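# Raise a car bonnet until it props itself open

## Task

Lift the bonnet all the way up so that it remains open without support, then release it and move the grippers away; a bonnet that stays up only because the robot is still holding it does not count.

## Robot and tools

Robot: two arms, left_arm and right_arm, each ending in a two-finger gripper. All positions share one scene frame: origin on the table top midway between the arms, +z up, +x outward over the table, left_arm on the +y side (the names do not refer to image sides). Bases: left_arm at (+0.004, +0.273, 0) m, quat_wxyz (+0.998, 0, 0, +0.059); right_arm at (-0.001, -0.226, 0) m, quat_wxyz (+0.996, 0, 0, -0.085). Gripper fingers extend along the gripper's +z axis and close along its y axis. end_effector_position is the point between the pads, roughly 1 cm back from the fingertips. Reported hand positions can be somewhat wrong, more so when an arm reaches far.

The row format (used by every motion): 16 numbers in one flat list covering both arms, always all 16 even if one arm stays still. First left_arm: x, y, z (metres, scene frame, absolute gripper position), qw, qx, qy, qz (absolute gripper orientation, w first, scene frame), opening; then the same eight for right_arm. Opening runs from -1 (closed) to +1 (fully open, 0.093 m); pads touch at about -0.94, and each mm of object width adds about 0.0208. Sending a value below the object's width reading squeezes harder. To hold something keep resending the closing value. To keep an arm still, resend its last reported pose and the opening it should have; to keep orientation fixed, repeat the same quaternion you sent, not the drifting reported one. Any target more than 0.6 m from the arm's last reported position along any gripper axis is refused and nothing is sent.

Tools:
- execute_actions: argument actions, a list with zero or one item. Empty list = just report the state. {"rows": [[16 numbers], ...], "steps": n} plays up to 15 rows, one per control step (1/30 s), n at most 15 (default 15); the last row repeats if rows run out. {"steps": n} without rows is a wait of up to 300 steps counted from the previous result, so your reply time is included. Optional pictures (boolean) toggles camera images, which come by default.
- move: target = one 16-number row (absolute poses for both arms), speed in m/s from 0.002 to 0.5 (default 0.25; turning limited to twice that in rad/s). Both grippers travel straight-line paths that finish together, lasting 0.5 to 10 s; longer paths are cut off at 10 s short of the goal. Openings are applied at the start. Paths ignore obstacles and the other arm, and grippers can lag, stray or overspeed near full reach. The result adds a move: line with the outcome (done, off_target, moving, held, fault), limits that acted (paced = target clipped; held = some steps blocked, after which the arm may jump fast) and each gripper's remaining distance.
- wait: seconds 0 to 10; sends nothing new.
- zoom_image: camera (cam_high, cam_low, cam_left_wrist, cam_right_wrist) and region [x0, y0, x1, y1] in pixels, at most 504x504; gives a sharper crop of the latest image.
- show_instructions: shows the reference images for the scene. read_manual: licence texts only.
- finished_scene: scene number; ends the scene irrevocably and grades it.

Controller behaviour: each step, the commanded pose is limited to 70 mm and 16 degrees from the measured pose, then solved by damped IK with position taking priority over orientation. After an action the arm continues only to its last clipped pose, so long moves need follow-up commands; check the Hand target line. Joint friction can leave the gripper up to about 31 mm off, and tiny commands may do nothing. Joint limits (rad): waist -2.618 to 3.054, shoulder 0 to 3.142, elbow 0 to 3.142, wrist pitch -1.571 to 1.571, wrist yaw -1.571 to 1.571, wrist roll -2.094 to 2.094; elbows cannot fully straighten.

Results: a state line per arm with position and quat_wxyz; grip_measured (motor position on the opening scale, offset by up to 0.02 per gripper, barely reveals contact); joint position lists ending in finger gap in metres; HELD marks steps where a clearance check withheld your command, and pose unreachable names the arm affected; FAULT and MOTOR HOT lines report stops and heating. Holding loads heats motors: warning at 75 °C, a 10 s stop at 90 °C, and at 100 °C the arm goes limp and falls.

The simulation keeps running while you think. Cameras are 504x504 each: cam_high, cam_low, and one on each wrist.

Avoid: knocking anything off the table, letting the arms collide or press on each other, fast impacts or targets set far beyond a contact (they push hard), dropping or slamming the bonnet, and finishing while a gripper still supports it. Release, withdraw and confirm the bonnet stays up before ending the scene. Occasionally loose objects get a small external push.

Each tool is called after "Emit:" by a JSON object that holds its "fn" and its "kwargs", one argument or row to a line.

Reference images:

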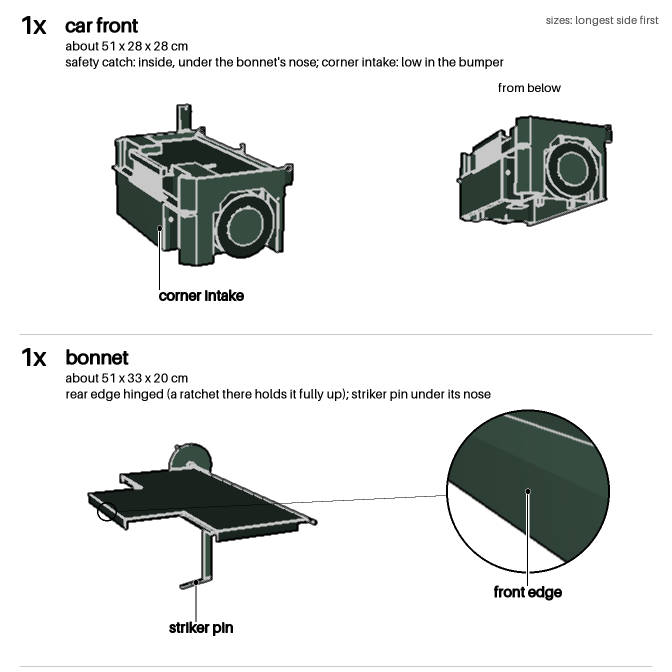

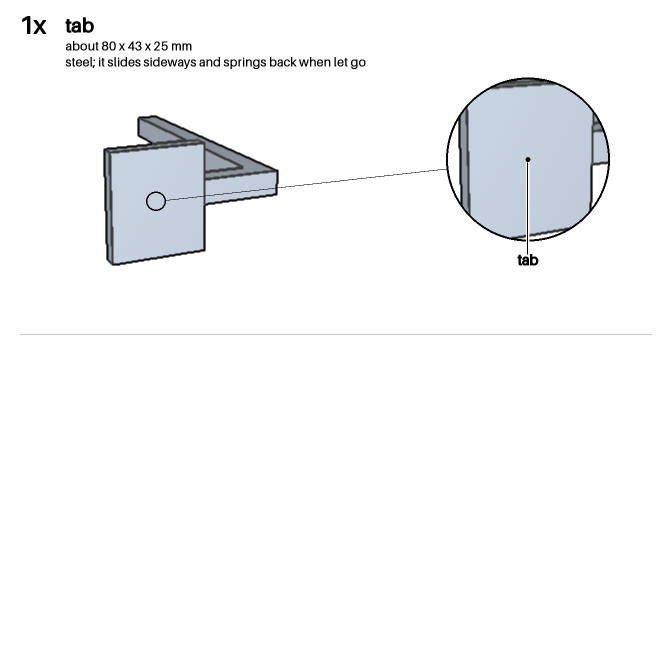

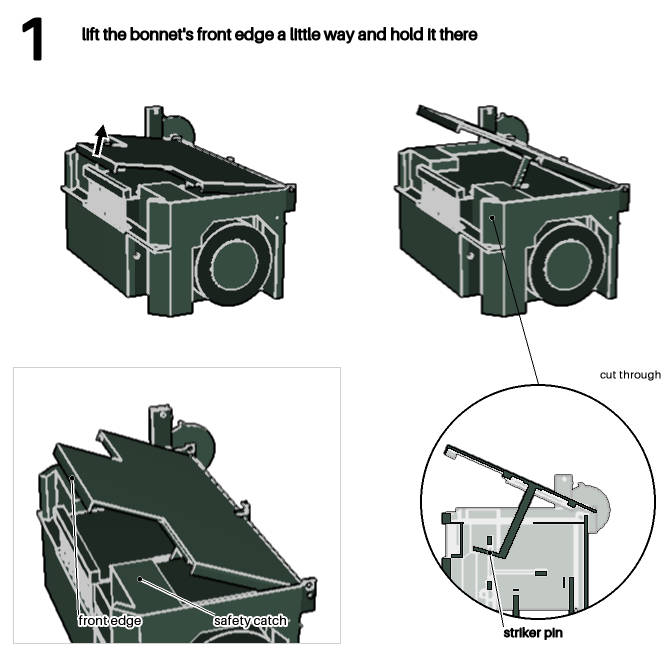

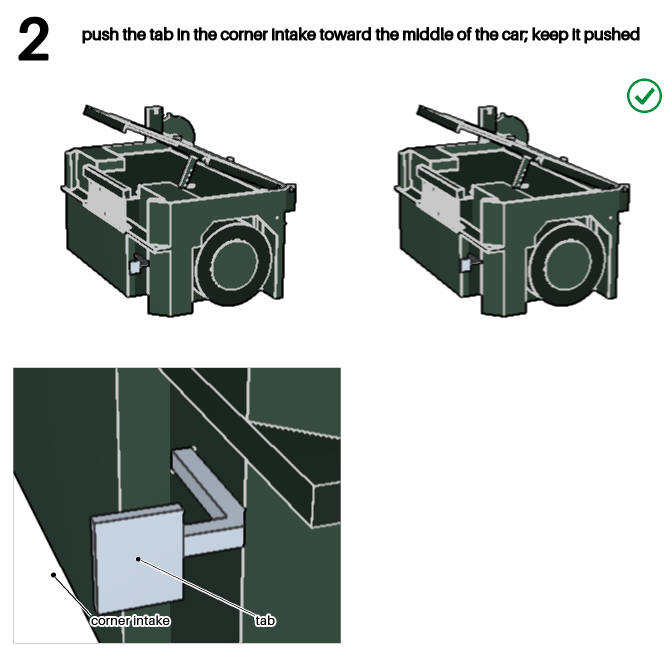

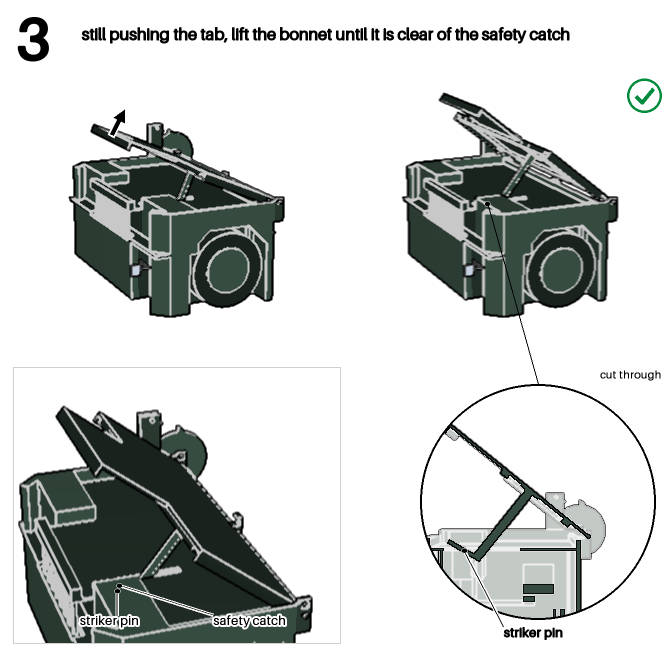

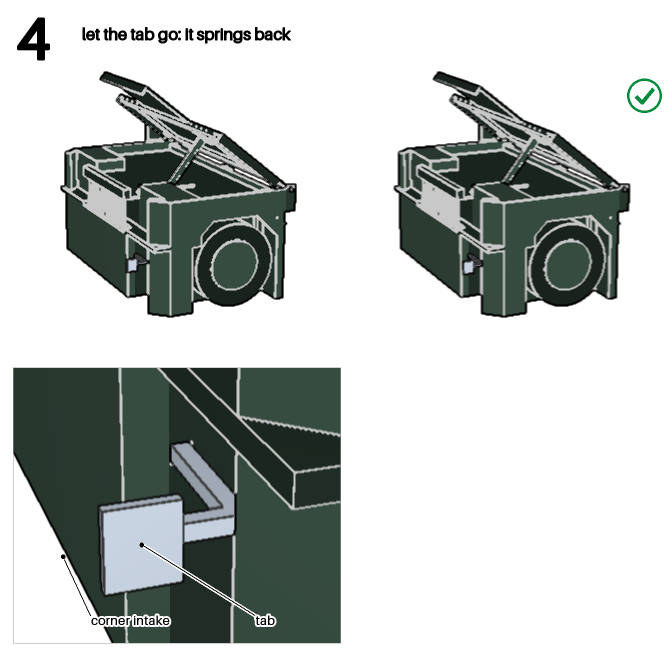

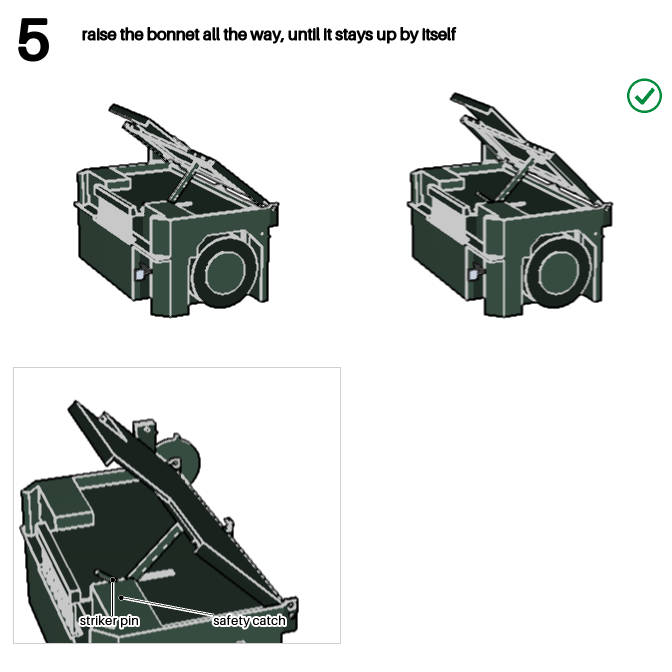

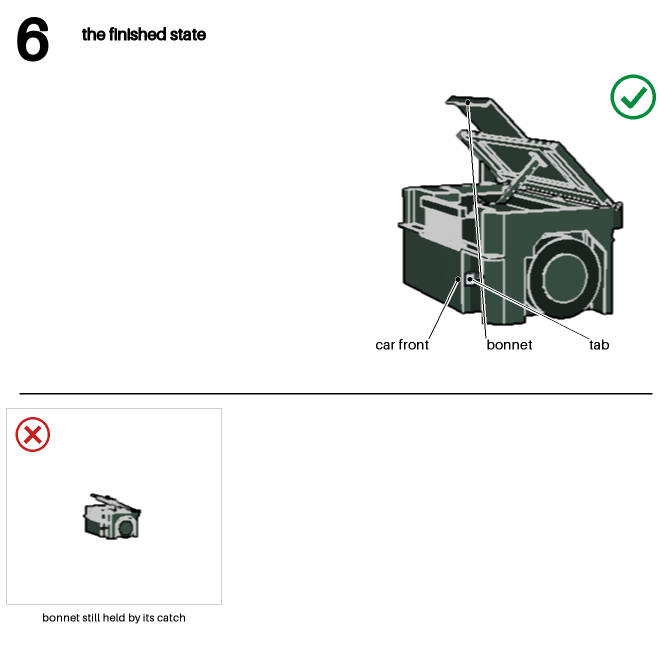

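## Session

Emit:
{"fn": "execute_actions", "kwargs": {
  "actions": []
}}

Scene clock: 0.00 s of 4710.00 s.
left_arm: end_effector_position=(+0.1413, -0.2205, +0.3631) grip_measured=+1.000 end_effector_quat_wxyz=(+0.418, -0.043, +0.781, -0.462) | right_arm: end_effector_position=(+0.0138, -0.6968, +0.1460) grip_measured=+1.000 end_effector_quat_wxyz=(+0.289, +0.731, +0.605, -0.130)
Joint positions: left_arm=[-1.636  1.725  1.677 -0.253 -0.714 -1.09   0.093] | right_arm=[-1.434  1.798  1.439 -0.588 -0.179  0.213  0.093]
Joint velocities: left_arm=[-0.002  0.002  0.012  0.037 -0.007 -0.051  0.   ] | right_arm=[ 0.012 -0.017 -0.007  0.022  0.051  0.007  0.   ]
Motor temperatures (°C, as the motors report them): left_arm=[28 27 25 28 26 28] | right_arm=[29 27 28 26 27 27]
Hand target (left_arm): +0.141, -0.220, +0.363; +0.418, -0.043, +0.781, -0.462
Hand target (right_arm): +0.014, -0.697, +0.146; +0.289, +0.731, +0.605, -0.130

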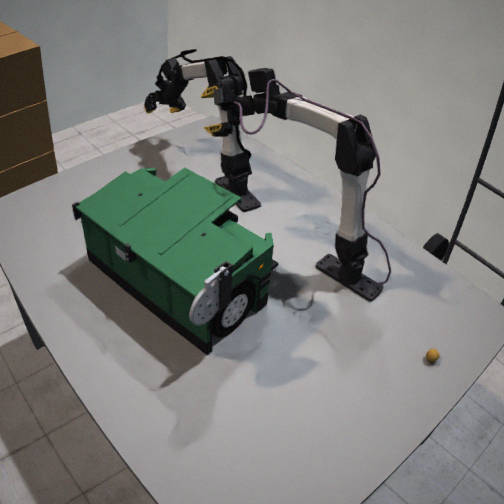

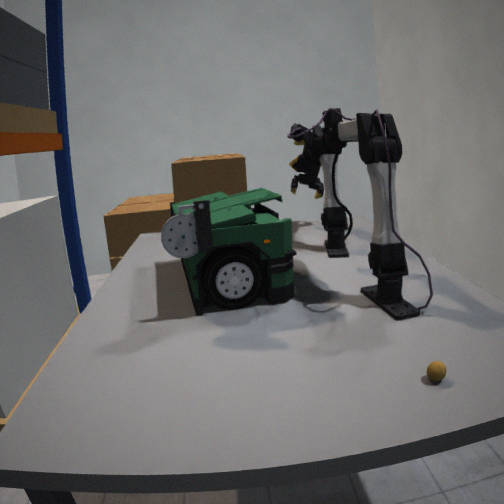

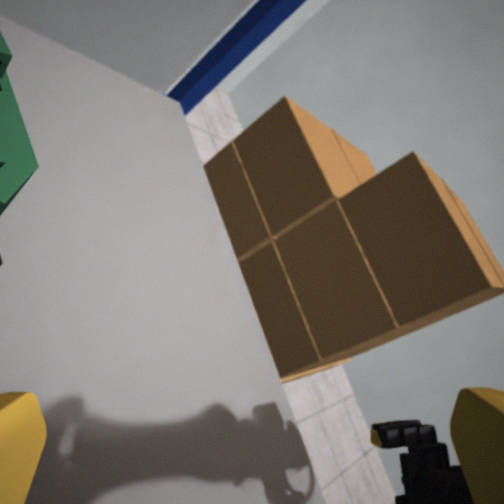

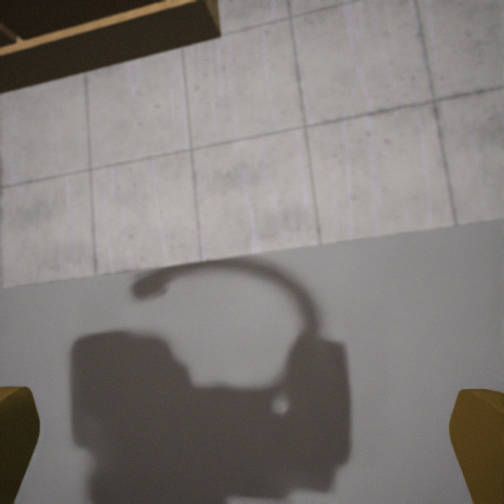

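Emit:
{"fn": "move", "kwargs": {
  "target": [0.08,0.12,0.33,0.707,0,0.707,0,1,0.0138,-0.6968,0.146,0.289,0.731,0.605,-0.13,1]
}}

Emit:
{"fn": "move", "kwargs": {
  "target": [0.08,0.12,0.33,0.707,0,0.707,0,1,0.08,-0.3,0.25,0.707,0,0.707,0,1]
}}

Scene clock: 16.97 s of 4710.00 s.
left_arm: end_effector_position=(+0.0819, +0.1143, +0.3295) grip_measured=+1.000 end_effector_quat_wxyz=(+0.638, +0.252, +0.661, -0.303) | right_arm: end_effector_position=(+0.0138, -0.6968, +0.1460) grip_measured=+1.000 end_effector_quat_wxyz=(+0.289, +0.731, +0.605, -0.130)
Joint positions: left_arm=[-2.496  0.669  0.94  -1.553 -1.569 -1.359  0.093] | right_arm=[-1.434  1.798  1.439 -0.588 -0.179  0.213  0.093]
Joint velocities: left_arm=[-0.012 -0.022  0.012 -0.066 -0.095  0.051  0.   ] | right_arm=[-0.017  0.007 -0.007 -0.037 -0.037  0.022  0.   ]
Motor temperatures (°C, as the motors report them): left_arm=[28 30 27 31 26 28] | right_arm=[29 33 31 29 27 27]
Hand target (left_arm): +0.083, +0.116, +0.328; +0.645, +0.259, +0.653, -0.300
Hand target (right_arm): +0.014, -0.697, +0.146; +0.289, +0.731, +0.605, -0.130
Off the commanded pose (left_arm): 0.006 m, 46 deg; orientation clipped at the last step of the last action.
Off the commanded pose (right_arm): 0.000 m, 0 deg.
joint sent to its limit (left arm) — the command would take joint 4 (wrist pitch) past its lower limit and joint 5 (wrist yaw) past its lower limit, so those joints were sent only as far as their limits.
After step 90, 10.30 s passed at rest.
move: off_target (left_arm); limits=paced

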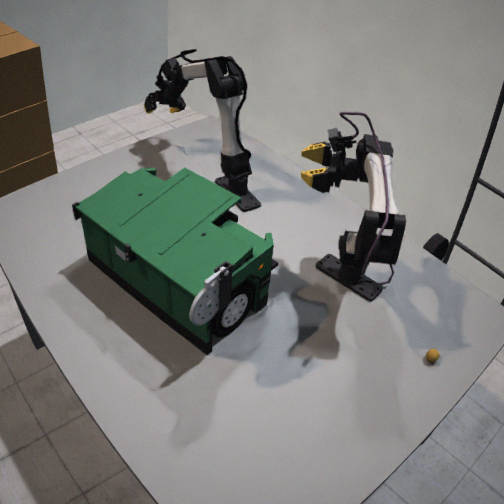

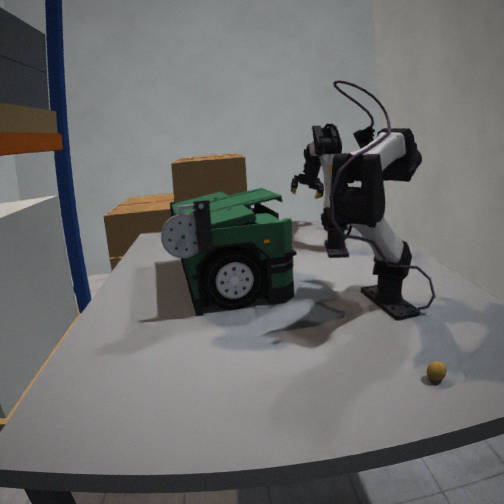

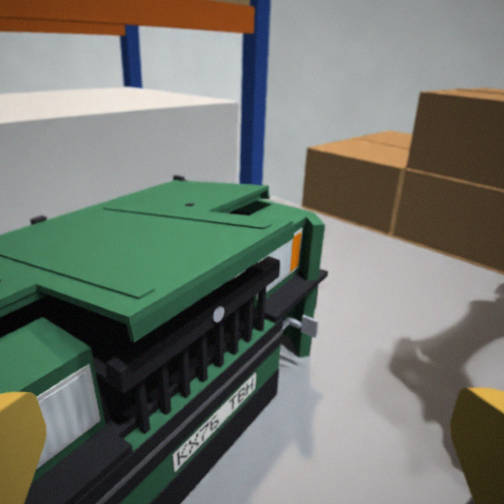

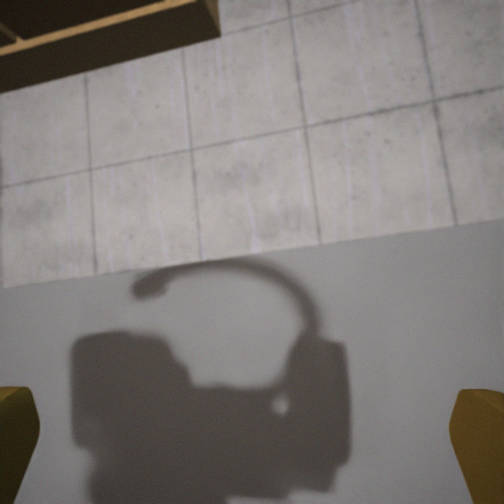

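Scene clock: 23.07 s of 4710.00 s.
left_arm: end_effector_position=(+0.0819, +0.1137, +0.3293) grip_measured=+1.000 end_effector_quat_wxyz=(+0.649, +0.271, +0.654, -0.279) | right_arm: end_effector_position=(+0.0775, -0.2901, +0.2434) grip_measured=+1.000 end_effector_quat_wxyz=(+0.542, +0.012, +0.840, +0.001)
Joint positions: left_arm=[-2.488  0.677  0.94  -1.553 -1.569 -1.302  0.093] | right_arm=[ 0.86  -0.004  0.991 -1.531  0.63   0.351  0.093]
Joint velocities: left_arm=[ 0.012  0.002  0.012  0.007 -0.022  0.007  0.   ] | right_arm=[-0.017 -0.017  0.002  0.051  0.007  0.066  0.   ]
Motor temperatures (°C, as the motors report them): left_arm=[29 30 27 30 26 28] | right_arm=[29 33 31 29 27 27]
Hand target (left_arm): +0.083, +0.116, +0.330; +0.653, +0.273, +0.648, -0.282
Hand target (right_arm): +0.075, -0.295, +0.247; +0.548, +0.020, +0.836, +0.004
Off the commanded pose (left_arm): 0.007 m, 46 deg; orientation clipped at the last step of the last action.
Off the commanded pose (right_arm): 0.012 m, 24 deg; orientation clipped at the last step of the last action.
joint sent to its limit (left arm) — the command would take joint 4 (wrist pitch) past its lower limit and joint 5 (wrist yaw) past its lower limit, so those joints were sent only as far as their limits.
joint sent to its limit (right arm) — the command would take joint 2 (shoulder) past its lower limit, so that joint was sent only as far as its limit.
move: off_target (left_arm, right_arm); limits=paced

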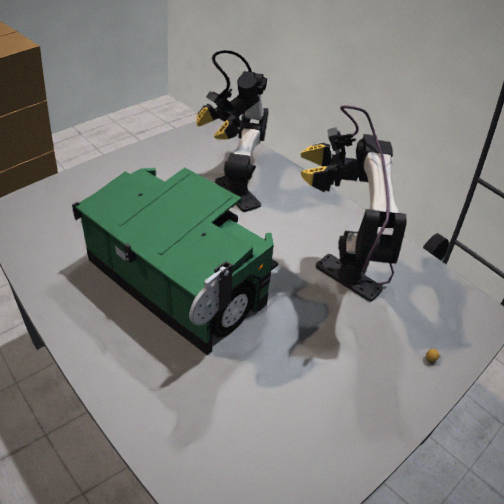

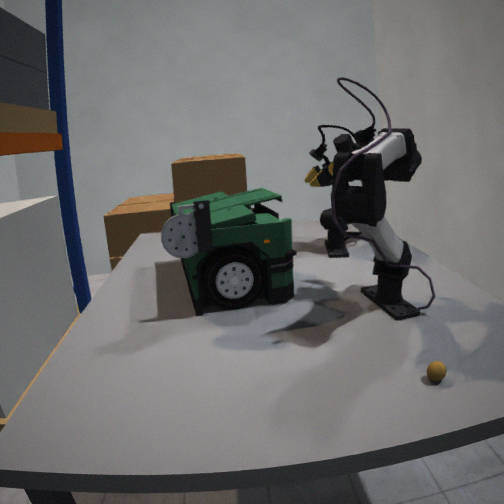

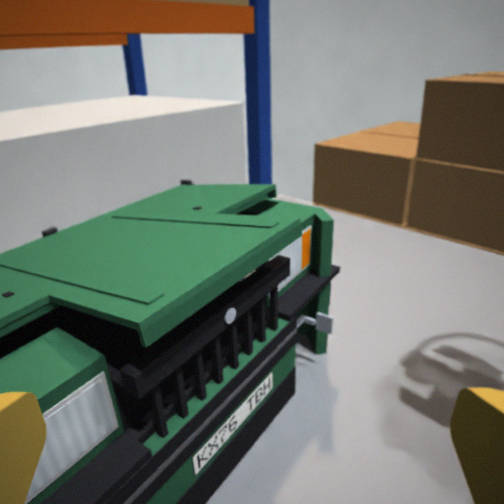

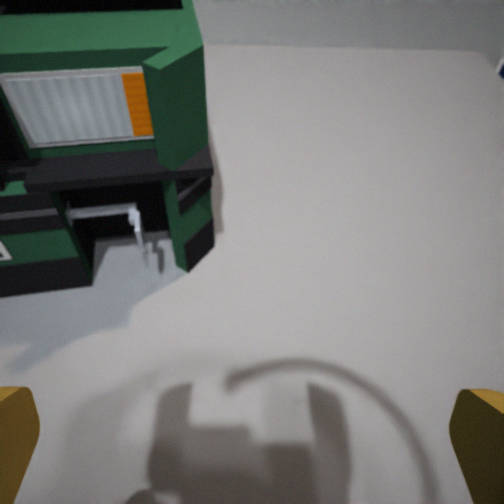

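Emit:
{"fn": "move", "kwargs": {
  "target": [0.17,0.05,0.36,0.503,0.321,0.775,-0.209,1,0.17,-0.27,0.2,0.423,0,0.906,0,0]
}}

Scene clock: 48.53 s of 4710.00 s.
left_arm: end_effector_position=(+0.1703, +0.0501, +0.3622) grip_measured=+1.000 end_effector_quat_wxyz=(+0.508, +0.322, +0.774, -0.196) | right_arm: end_effector_position=(+0.1572, -0.2677, +0.2005) grip_measured=+0.002 end_effector_quat_wxyz=(+0.608, +0.060, +0.785, -0.104)
Joint positions: left_arm=[-1.25   0.894  1.259 -0.81  -0.335 -0.131  0.093] | right_arm=[ 1.394  0.207  0.562 -1.541  1.31   1.079  0.045]
Joint velocities: left_arm=[-0.012  0.002 -0.007 -0.007 -0.037  0.066  0.   ] | right_arm=[ 0.007  0.017  0.012  0.037 -0.037  0.037 -0.001]
Motor temperatures (°C, as the motors report them): left_arm=[29 29 28 30 26 28] | right_arm=[29 33 32 31 27 27]
Hand target (left_arm): +0.172, +0.050, +0.363; +0.513, +0.320, +0.771, -0.199
Hand target (right_arm): +0.158, -0.266, +0.197; +0.612, +0.055, +0.782, -0.108
Off the commanded pose (left_arm): 0.002 m, 2 deg.
Off the commanded pose (right_arm): 0.013 m, 29 deg; orientation clipped at the last step of the last action.
After step 90, 20.40 s passed at rest.
move: off_target (right_arm); limits=paced

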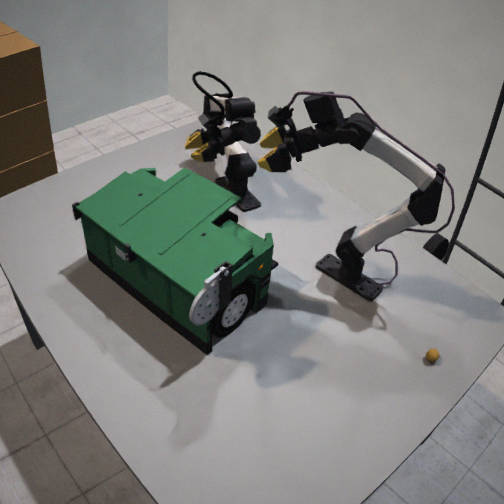

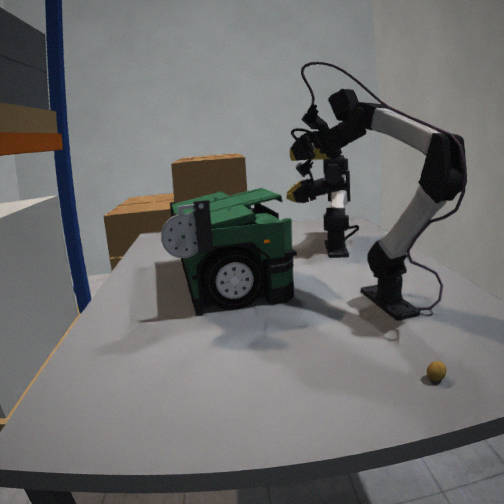

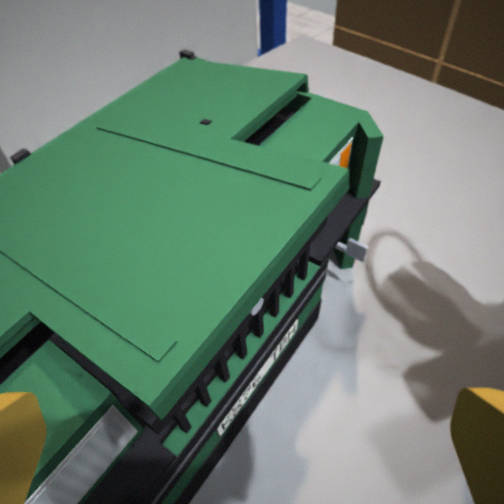

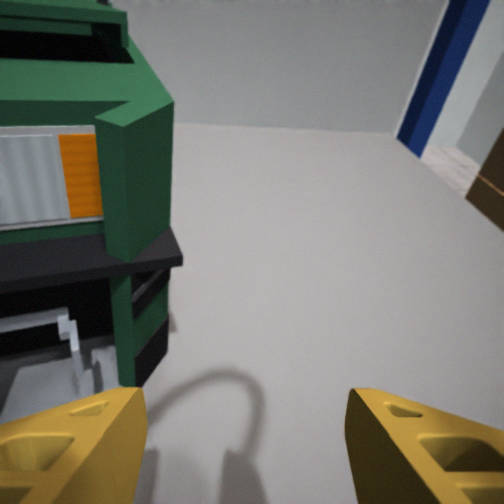

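Emit:
{"fn": "move", "kwargs": {
  "target": [0.2,0.2,0.3,0.6,0,0.8,0,1,0.1572,-0.2677,0.2005,0.608,0.06,0.785,-0.104,0]
}}

Emit:
{"fn": "move", "kwargs": {
  "target": [0.2,0.2,0.3,0.6,0,0.8,0,1,0.1,-0.05,0.25,0.433,-0.433,0.75,0.25,0]
}}

Emit:
{"fn": "move", "kwargs": {
  "target": [0.2,0.2,0.3,0.6,0,0.8,0,1,0.2,-0.2,0.22,0.423,0,0.906,0,0]
}}

Scene clock: 58.70 s of 4710.00 s.
left_arm: end_effector_position=(+0.1987, +0.1943, +0.3011) grip_measured=+1.000 end_effector_quat_wxyz=(+0.599, +0.013, +0.801, -0.005) | right_arm: end_effector_position=(+0.1572, -0.2677, +0.2007) grip_measured=+0.002 end_effector_quat_wxyz=(+0.609, +0.062, +0.784, -0.103)
Joint positions: left_arm=[-1.276  0.607  0.894 -0.896 -1.053 -0.536  0.093] | right_arm=[ 1.395  0.207  0.562 -1.541  1.311  1.085  0.045]
Joint velocities: left_arm=[ 0.022  0.017  0.012 -0.051 -0.051 -0.022  0.   ] | right_arm=[-0.007  0.007  0.002 -0.022  0.007 -0.022 -0.   ]
Motor temperatures (°C, as the motors report them): left_arm=[29 29 28 32 26 28] | right_arm=[29 32 32 30 27 27]
Hand target (left_arm): +0.199, +0.200, +0.299; +0.602, +0.000, +0.798, -0.001
Hand target (right_arm): +0.157, -0.268, +0.200; +0.608, +0.060, +0.785, -0.104
Off the commanded pose (left_arm): 0.006 m, 2 deg.
Off the commanded pose (right_arm): 0.000 m, 0 deg.
After step 90, 5.10 s passed at rest.
move: done

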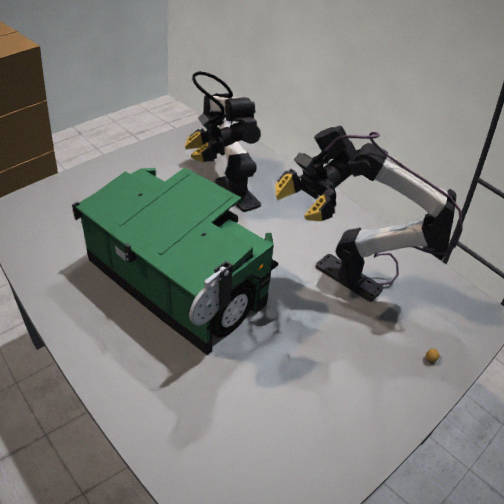

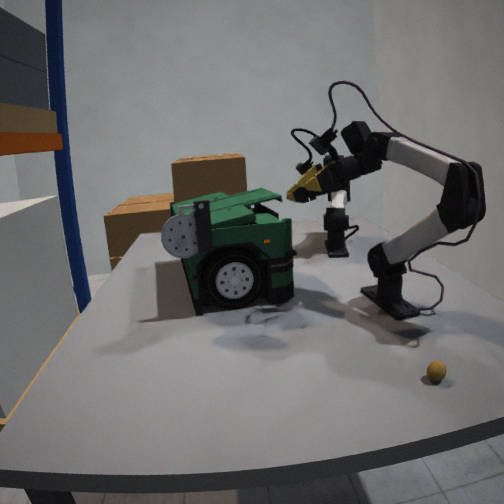

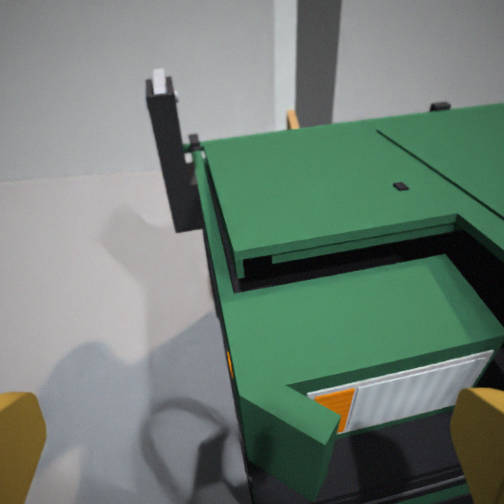

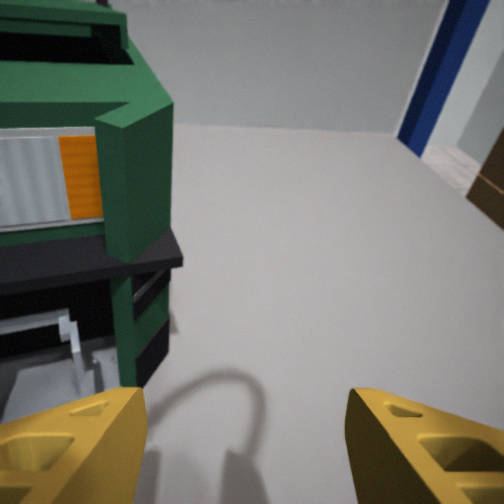

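Scene clock: 62.27 s of 4710.00 s.
left_arm: end_effector_position=(+0.1994, +0.1961, +0.3011) grip_measured=+1.000 end_effector_quat_wxyz=(+0.599, +0.009, +0.801, -0.002) | right_arm: end_effector_position=(+0.0942, -0.0552, +0.2454) grip_measured=+0.002 end_effector_quat_wxyz=(+0.421, -0.435, +0.759, +0.242)
Joint positions: left_arm=[-1.267  0.607  0.894 -0.896 -1.053 -0.536  0.093] | right_arm=[ 1.292  0.456  0.823 -0.926  0.068  0.044  0.045]
Joint velocities: left_arm=[-0.007 -0.017  0.002  0.066  0.022 -0.022  0.   ] | right_arm=[-0.002  0.002  0.002 -0.007 -0.022  0.022  0.   ]
Motor temperatures (°C, as the motors report them): left_arm=[29 29 29 32 26 28] | right_arm=[29 32 32 31 27 27]
Hand target (left_arm): +0.200, +0.200, +0.300; +0.600, +0.000, +0.800, +0.000
Hand target (right_arm): +0.096, -0.051, +0.255; +0.427, -0.434, +0.753, +0.248
Off the commanded pose (left_arm): 0.004 m, 1 deg.
Off the commanded pose (right_arm): 0.009 m, 2 deg.
move: done

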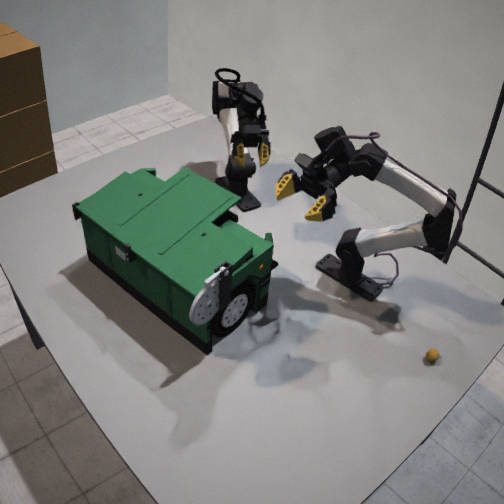

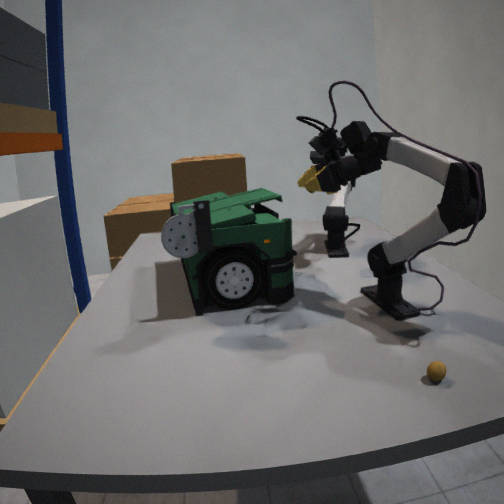

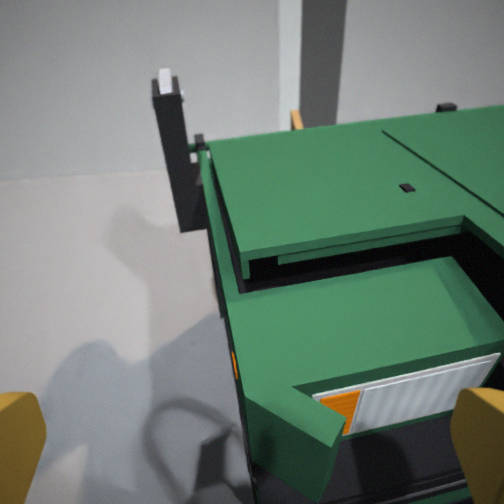

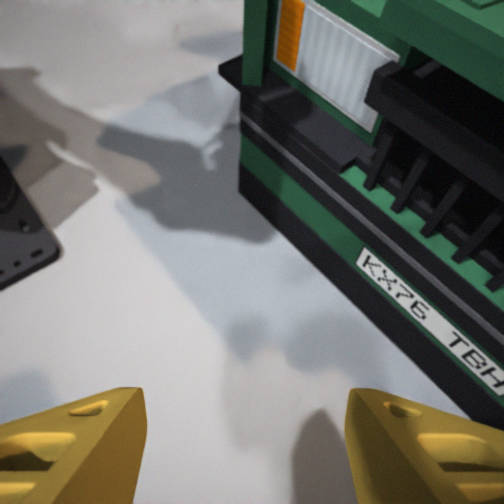

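Scene clock: 64.80 s of 4710.00 s.
left_arm: end_effector_position=(+0.1994, +0.1961, +0.3011) grip_measured=+1.000 end_effector_quat_wxyz=(+0.599, +0.009, +0.801, -0.002) | right_arm: end_effector_position=(+0.1988, -0.1954, +0.2249) grip_measured=+0.002 end_effector_quat_wxyz=(+0.440, -0.010, +0.898, +0.008)
Joint positions: left_arm=[-1.267  0.607  0.894 -0.896 -1.053 -0.536  0.093] | right_arm=[ 0.553  0.551  0.823 -0.964  0.278  0.23   0.045]
Joint velocities: left_arm=[ 0.007  0.002 -0.017 -0.037  0.007  0.007  0.   ] | right_arm=[ 0.002  0.017 -0.022 -0.051  0.022  0.007 -0.001]
Motor temperatures (°C, as the motors report them): left_arm=[29 29 29 32 26 28] | right_arm=[29 32 32 31 27 27]
Hand target (left_arm): +0.200, +0.200, +0.300; +0.600, +0.000, +0.800, +0.000
Hand target (right_arm): +0.204, -0.198, +0.219; +0.435, +0.001, +0.901, -0.001
Off the commanded pose (left_arm): 0.004 m, 1 deg.
Off the commanded pose (right_arm): 0.007 m, 3 deg.
move: off_target (right_arm)

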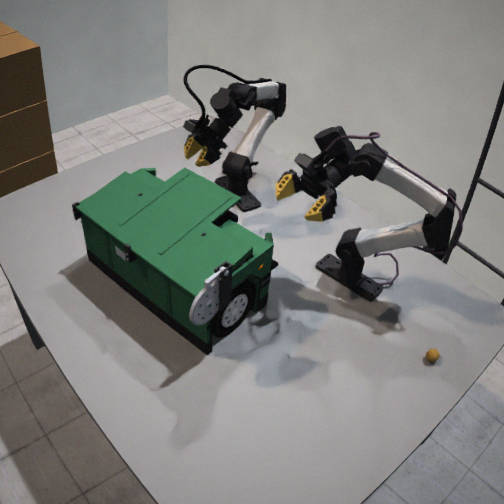

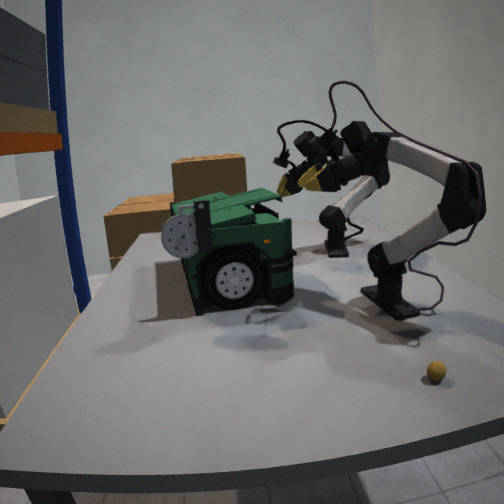

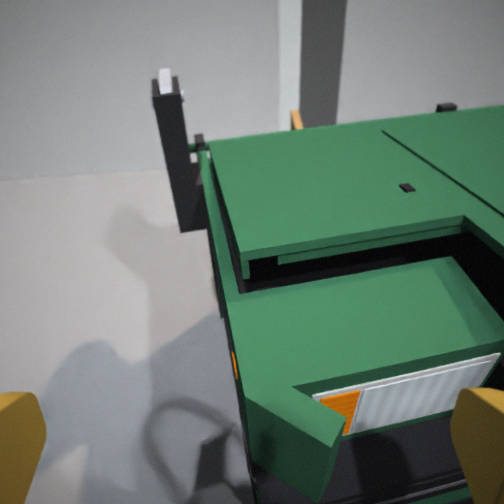

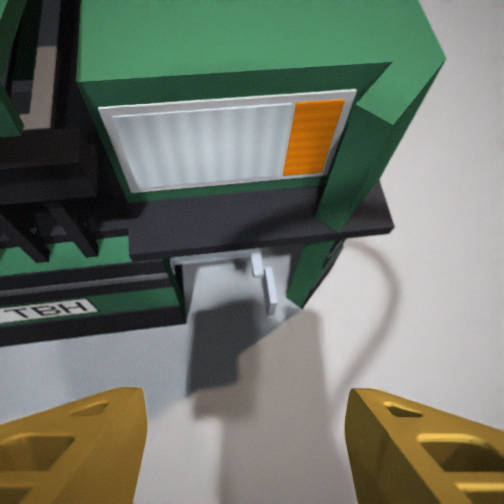

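Emit:
{"fn": "move", "kwargs": {
  "target": [0.19,0.07,0.22,0.643,0,0.766,0,-1,0.238,-0.205,0.105,0.435,0,0.9,0,0],
  "speed": 0.15
}}

Emit:
{"fn": "execute_actions", "kwargs": {
  "actions": []
}}

Scene clock: 84.97 s of 4710.00 s.
left_arm: end_effector_position=(+0.1906, +0.0692, +0.2191) grip_measured=-0.985 end_effector_quat_wxyz=(+0.637, +0.003, +0.771, -0.000) | right_arm: end_effector_position=(+0.2380, -0.2041, +0.1145) grip_measured=+0.002 end_effector_quat_wxyz=(+0.446, +0.002, +0.895, -0.001)
Joint positions: left_arm=[-1.587  1.181  0.774 -0.657 -1.352 -1.05   0.   ] | right_arm=[ 0.384  0.56   0.35  -0.449  0.173  0.133  0.045]
Joint velocities: left_arm=[-0.012 -0.017 -0.007  0.007  0.037  0.007  0.   ] | right_arm=[ 0.012 -0.007  0.007 -0.022  0.037 -0.022  0.001]
Motor temperatures (°C, as the motors report them): left_arm=[29 28 29 33 26 28] | right_arm=[29 31 33 34 27 27]
Hand target (left_arm): +0.189, +0.067, +0.219; +0.642, +0.001, +0.767, -0.003
Hand target (right_arm): +0.238, -0.205, +0.106; +0.436, -0.001, +0.900, -0.002
Off the commanded pose (left_arm): 0.001 m, 1 deg.
Off the commanded pose (right_arm): 0.010 m, 1 deg.
After step 90, 15.47 s passed at rest.
move: done

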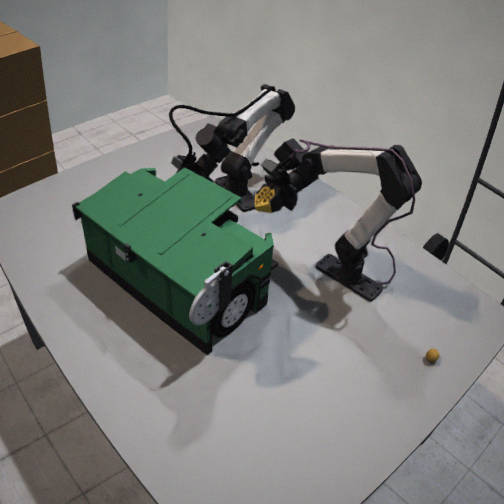

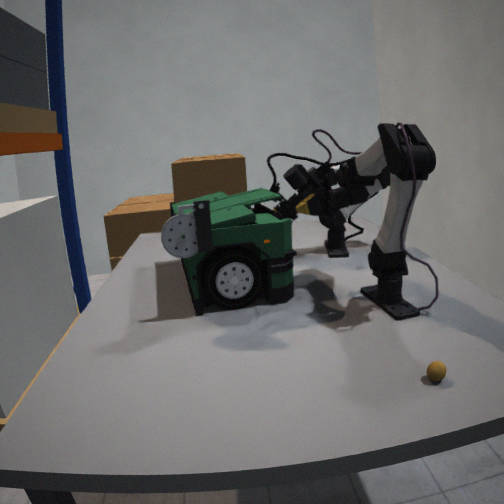

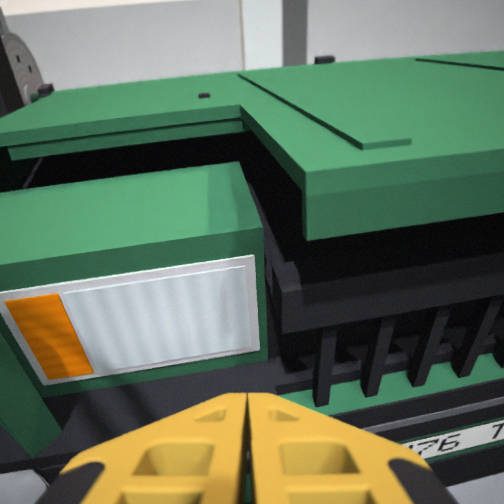

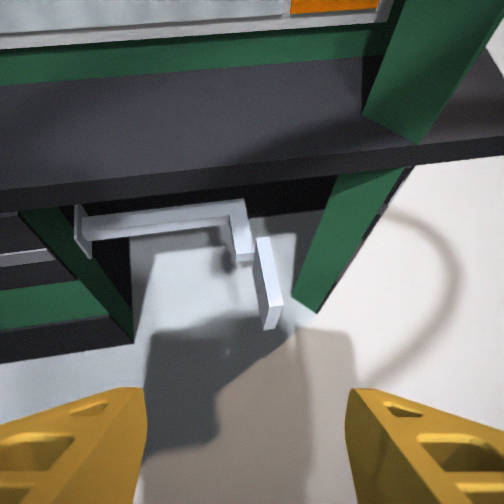

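Scene clock: 84.97 s of 4710.00 s.
left_arm: end_effector_position=(+0.1906, +0.0692, +0.2191) grip_measured=-0.985 end_effector_quat_wxyz=(+0.637, +0.003, +0.771, -0.000) | right_arm: end_effector_position=(+0.2380, -0.2041, +0.1145) grip_measured=+0.002 end_effector_quat_wxyz=(+0.446, +0.002, +0.895, -0.001)
Joint positions: left_arm=[-1.587  1.181  0.774 -0.657 -1.352 -1.05   0.   ] | right_arm=[ 0.384  0.56   0.35  -0.449  0.173  0.133  0.045]
Joint velocities: left_arm=[-0.012 -0.017 -0.007  0.007  0.037  0.007  0.   ] | right_arm=[ 0.012 -0.007  0.007 -0.022  0.037 -0.022  0.001]
Motor temperatures (°C, as the motors report them): left_arm=[29 28 29 33 26 28] | right_arm=[29 31 33 34 27 27]
Hand target (left_arm): +0.189, +0.067, +0.219; +0.642, +0.001, +0.767, -0.003
Hand target (right_arm): +0.238, -0.205, +0.106; +0.436, -0.001, +0.900, -0.002
Off the commanded pose (left_arm): 0.001 m, 1 deg.
Off the commanded pose (right_arm): 0.010 m, 1 deg.

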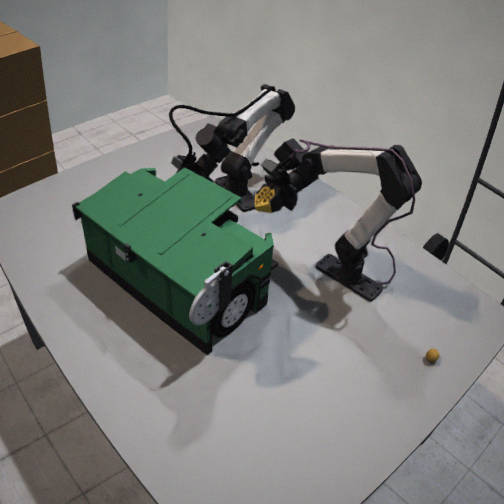

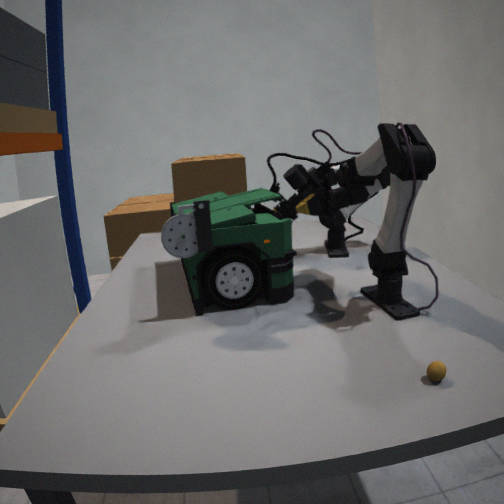

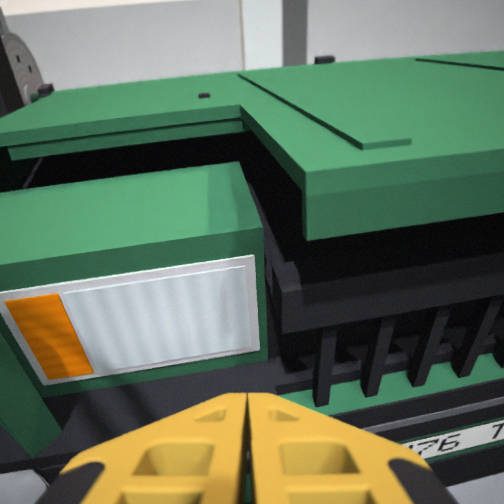

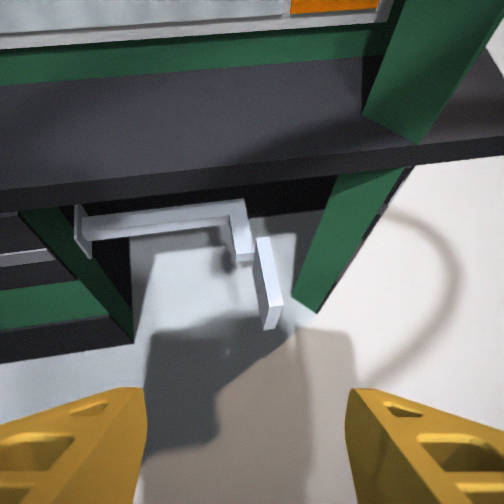

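Emit:
{"fn": "move", "kwargs": {
  "target": [0.2,0.06,0.205,0.66,0.159,0.719,-0.146,-1,0.28,-0.21,0.06,0.435,0,0.9,0,0],
  "speed": 0.06
}}

Scene clock: 102.27 s of 4710.00 s.
left_arm: end_effector_position=(+0.1999, +0.0592, +0.2063) grip_measured=-0.985 end_effector_quat_wxyz=(+0.654, +0.161, +0.726, -0.140) | right_arm: end_effector_position=(+0.2829, -0.2080, +0.0707) grip_measured=+0.002 end_effector_quat_wxyz=(+0.445, +0.002, +0.896, -0.001)
Joint positions: left_arm=[-1.398  0.789  0.289  0.339 -0.845 -0.114  0.   ] | right_arm=[0.294 0.942 0.252 0.038 0.102 0.078 0.045]
Joint velocities: left_arm=[ 0.002 -0.002  0.002  0.037  0.022 -0.022  0.   ] | right_arm=[-0.002  0.017 -0.007  0.022 -0.007 -0.007  0.   ]
Motor temperatures (°C, as the motors report them): left_arm=[29 28 30 33 26 28] | right_arm=[29 30 34 36 27 27]
Hand target (left_arm): +0.201, +0.062, +0.207; +0.658, +0.157, +0.722, -0.144
Hand target (right_arm): +0.280, -0.210, +0.061; +0.435, -0.000, +0.900, -0.001
Off the commanded pose (left_arm): 0.002 m, 1 deg.
Off the commanded pose (right_arm): 0.011 m, 1 deg.
After step 90, 10.17 s passed at rest.
move: off_target (right_arm)

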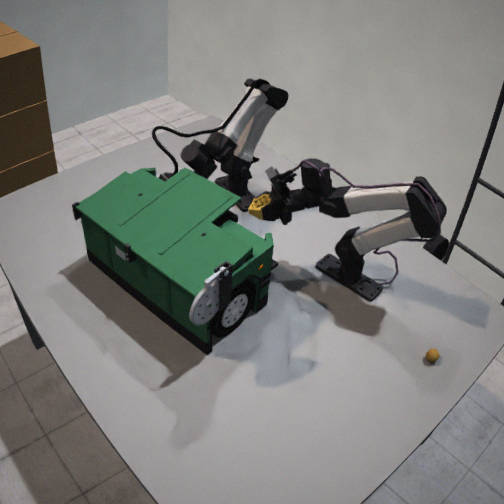

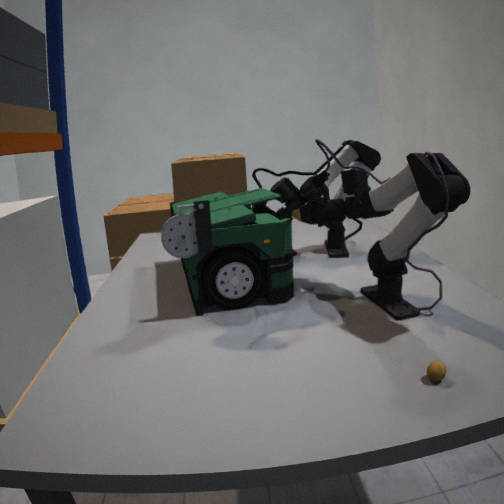

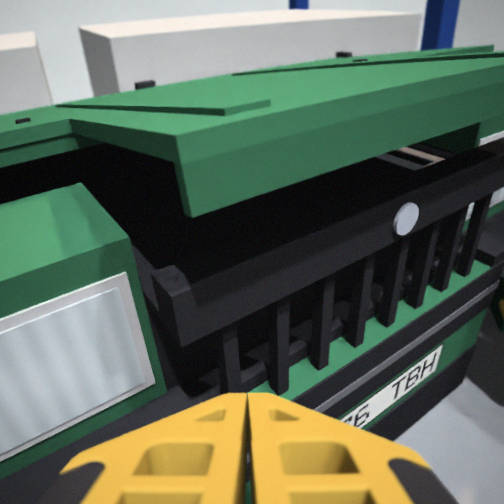

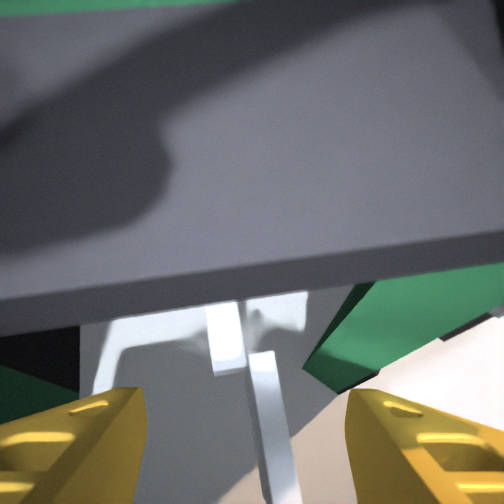

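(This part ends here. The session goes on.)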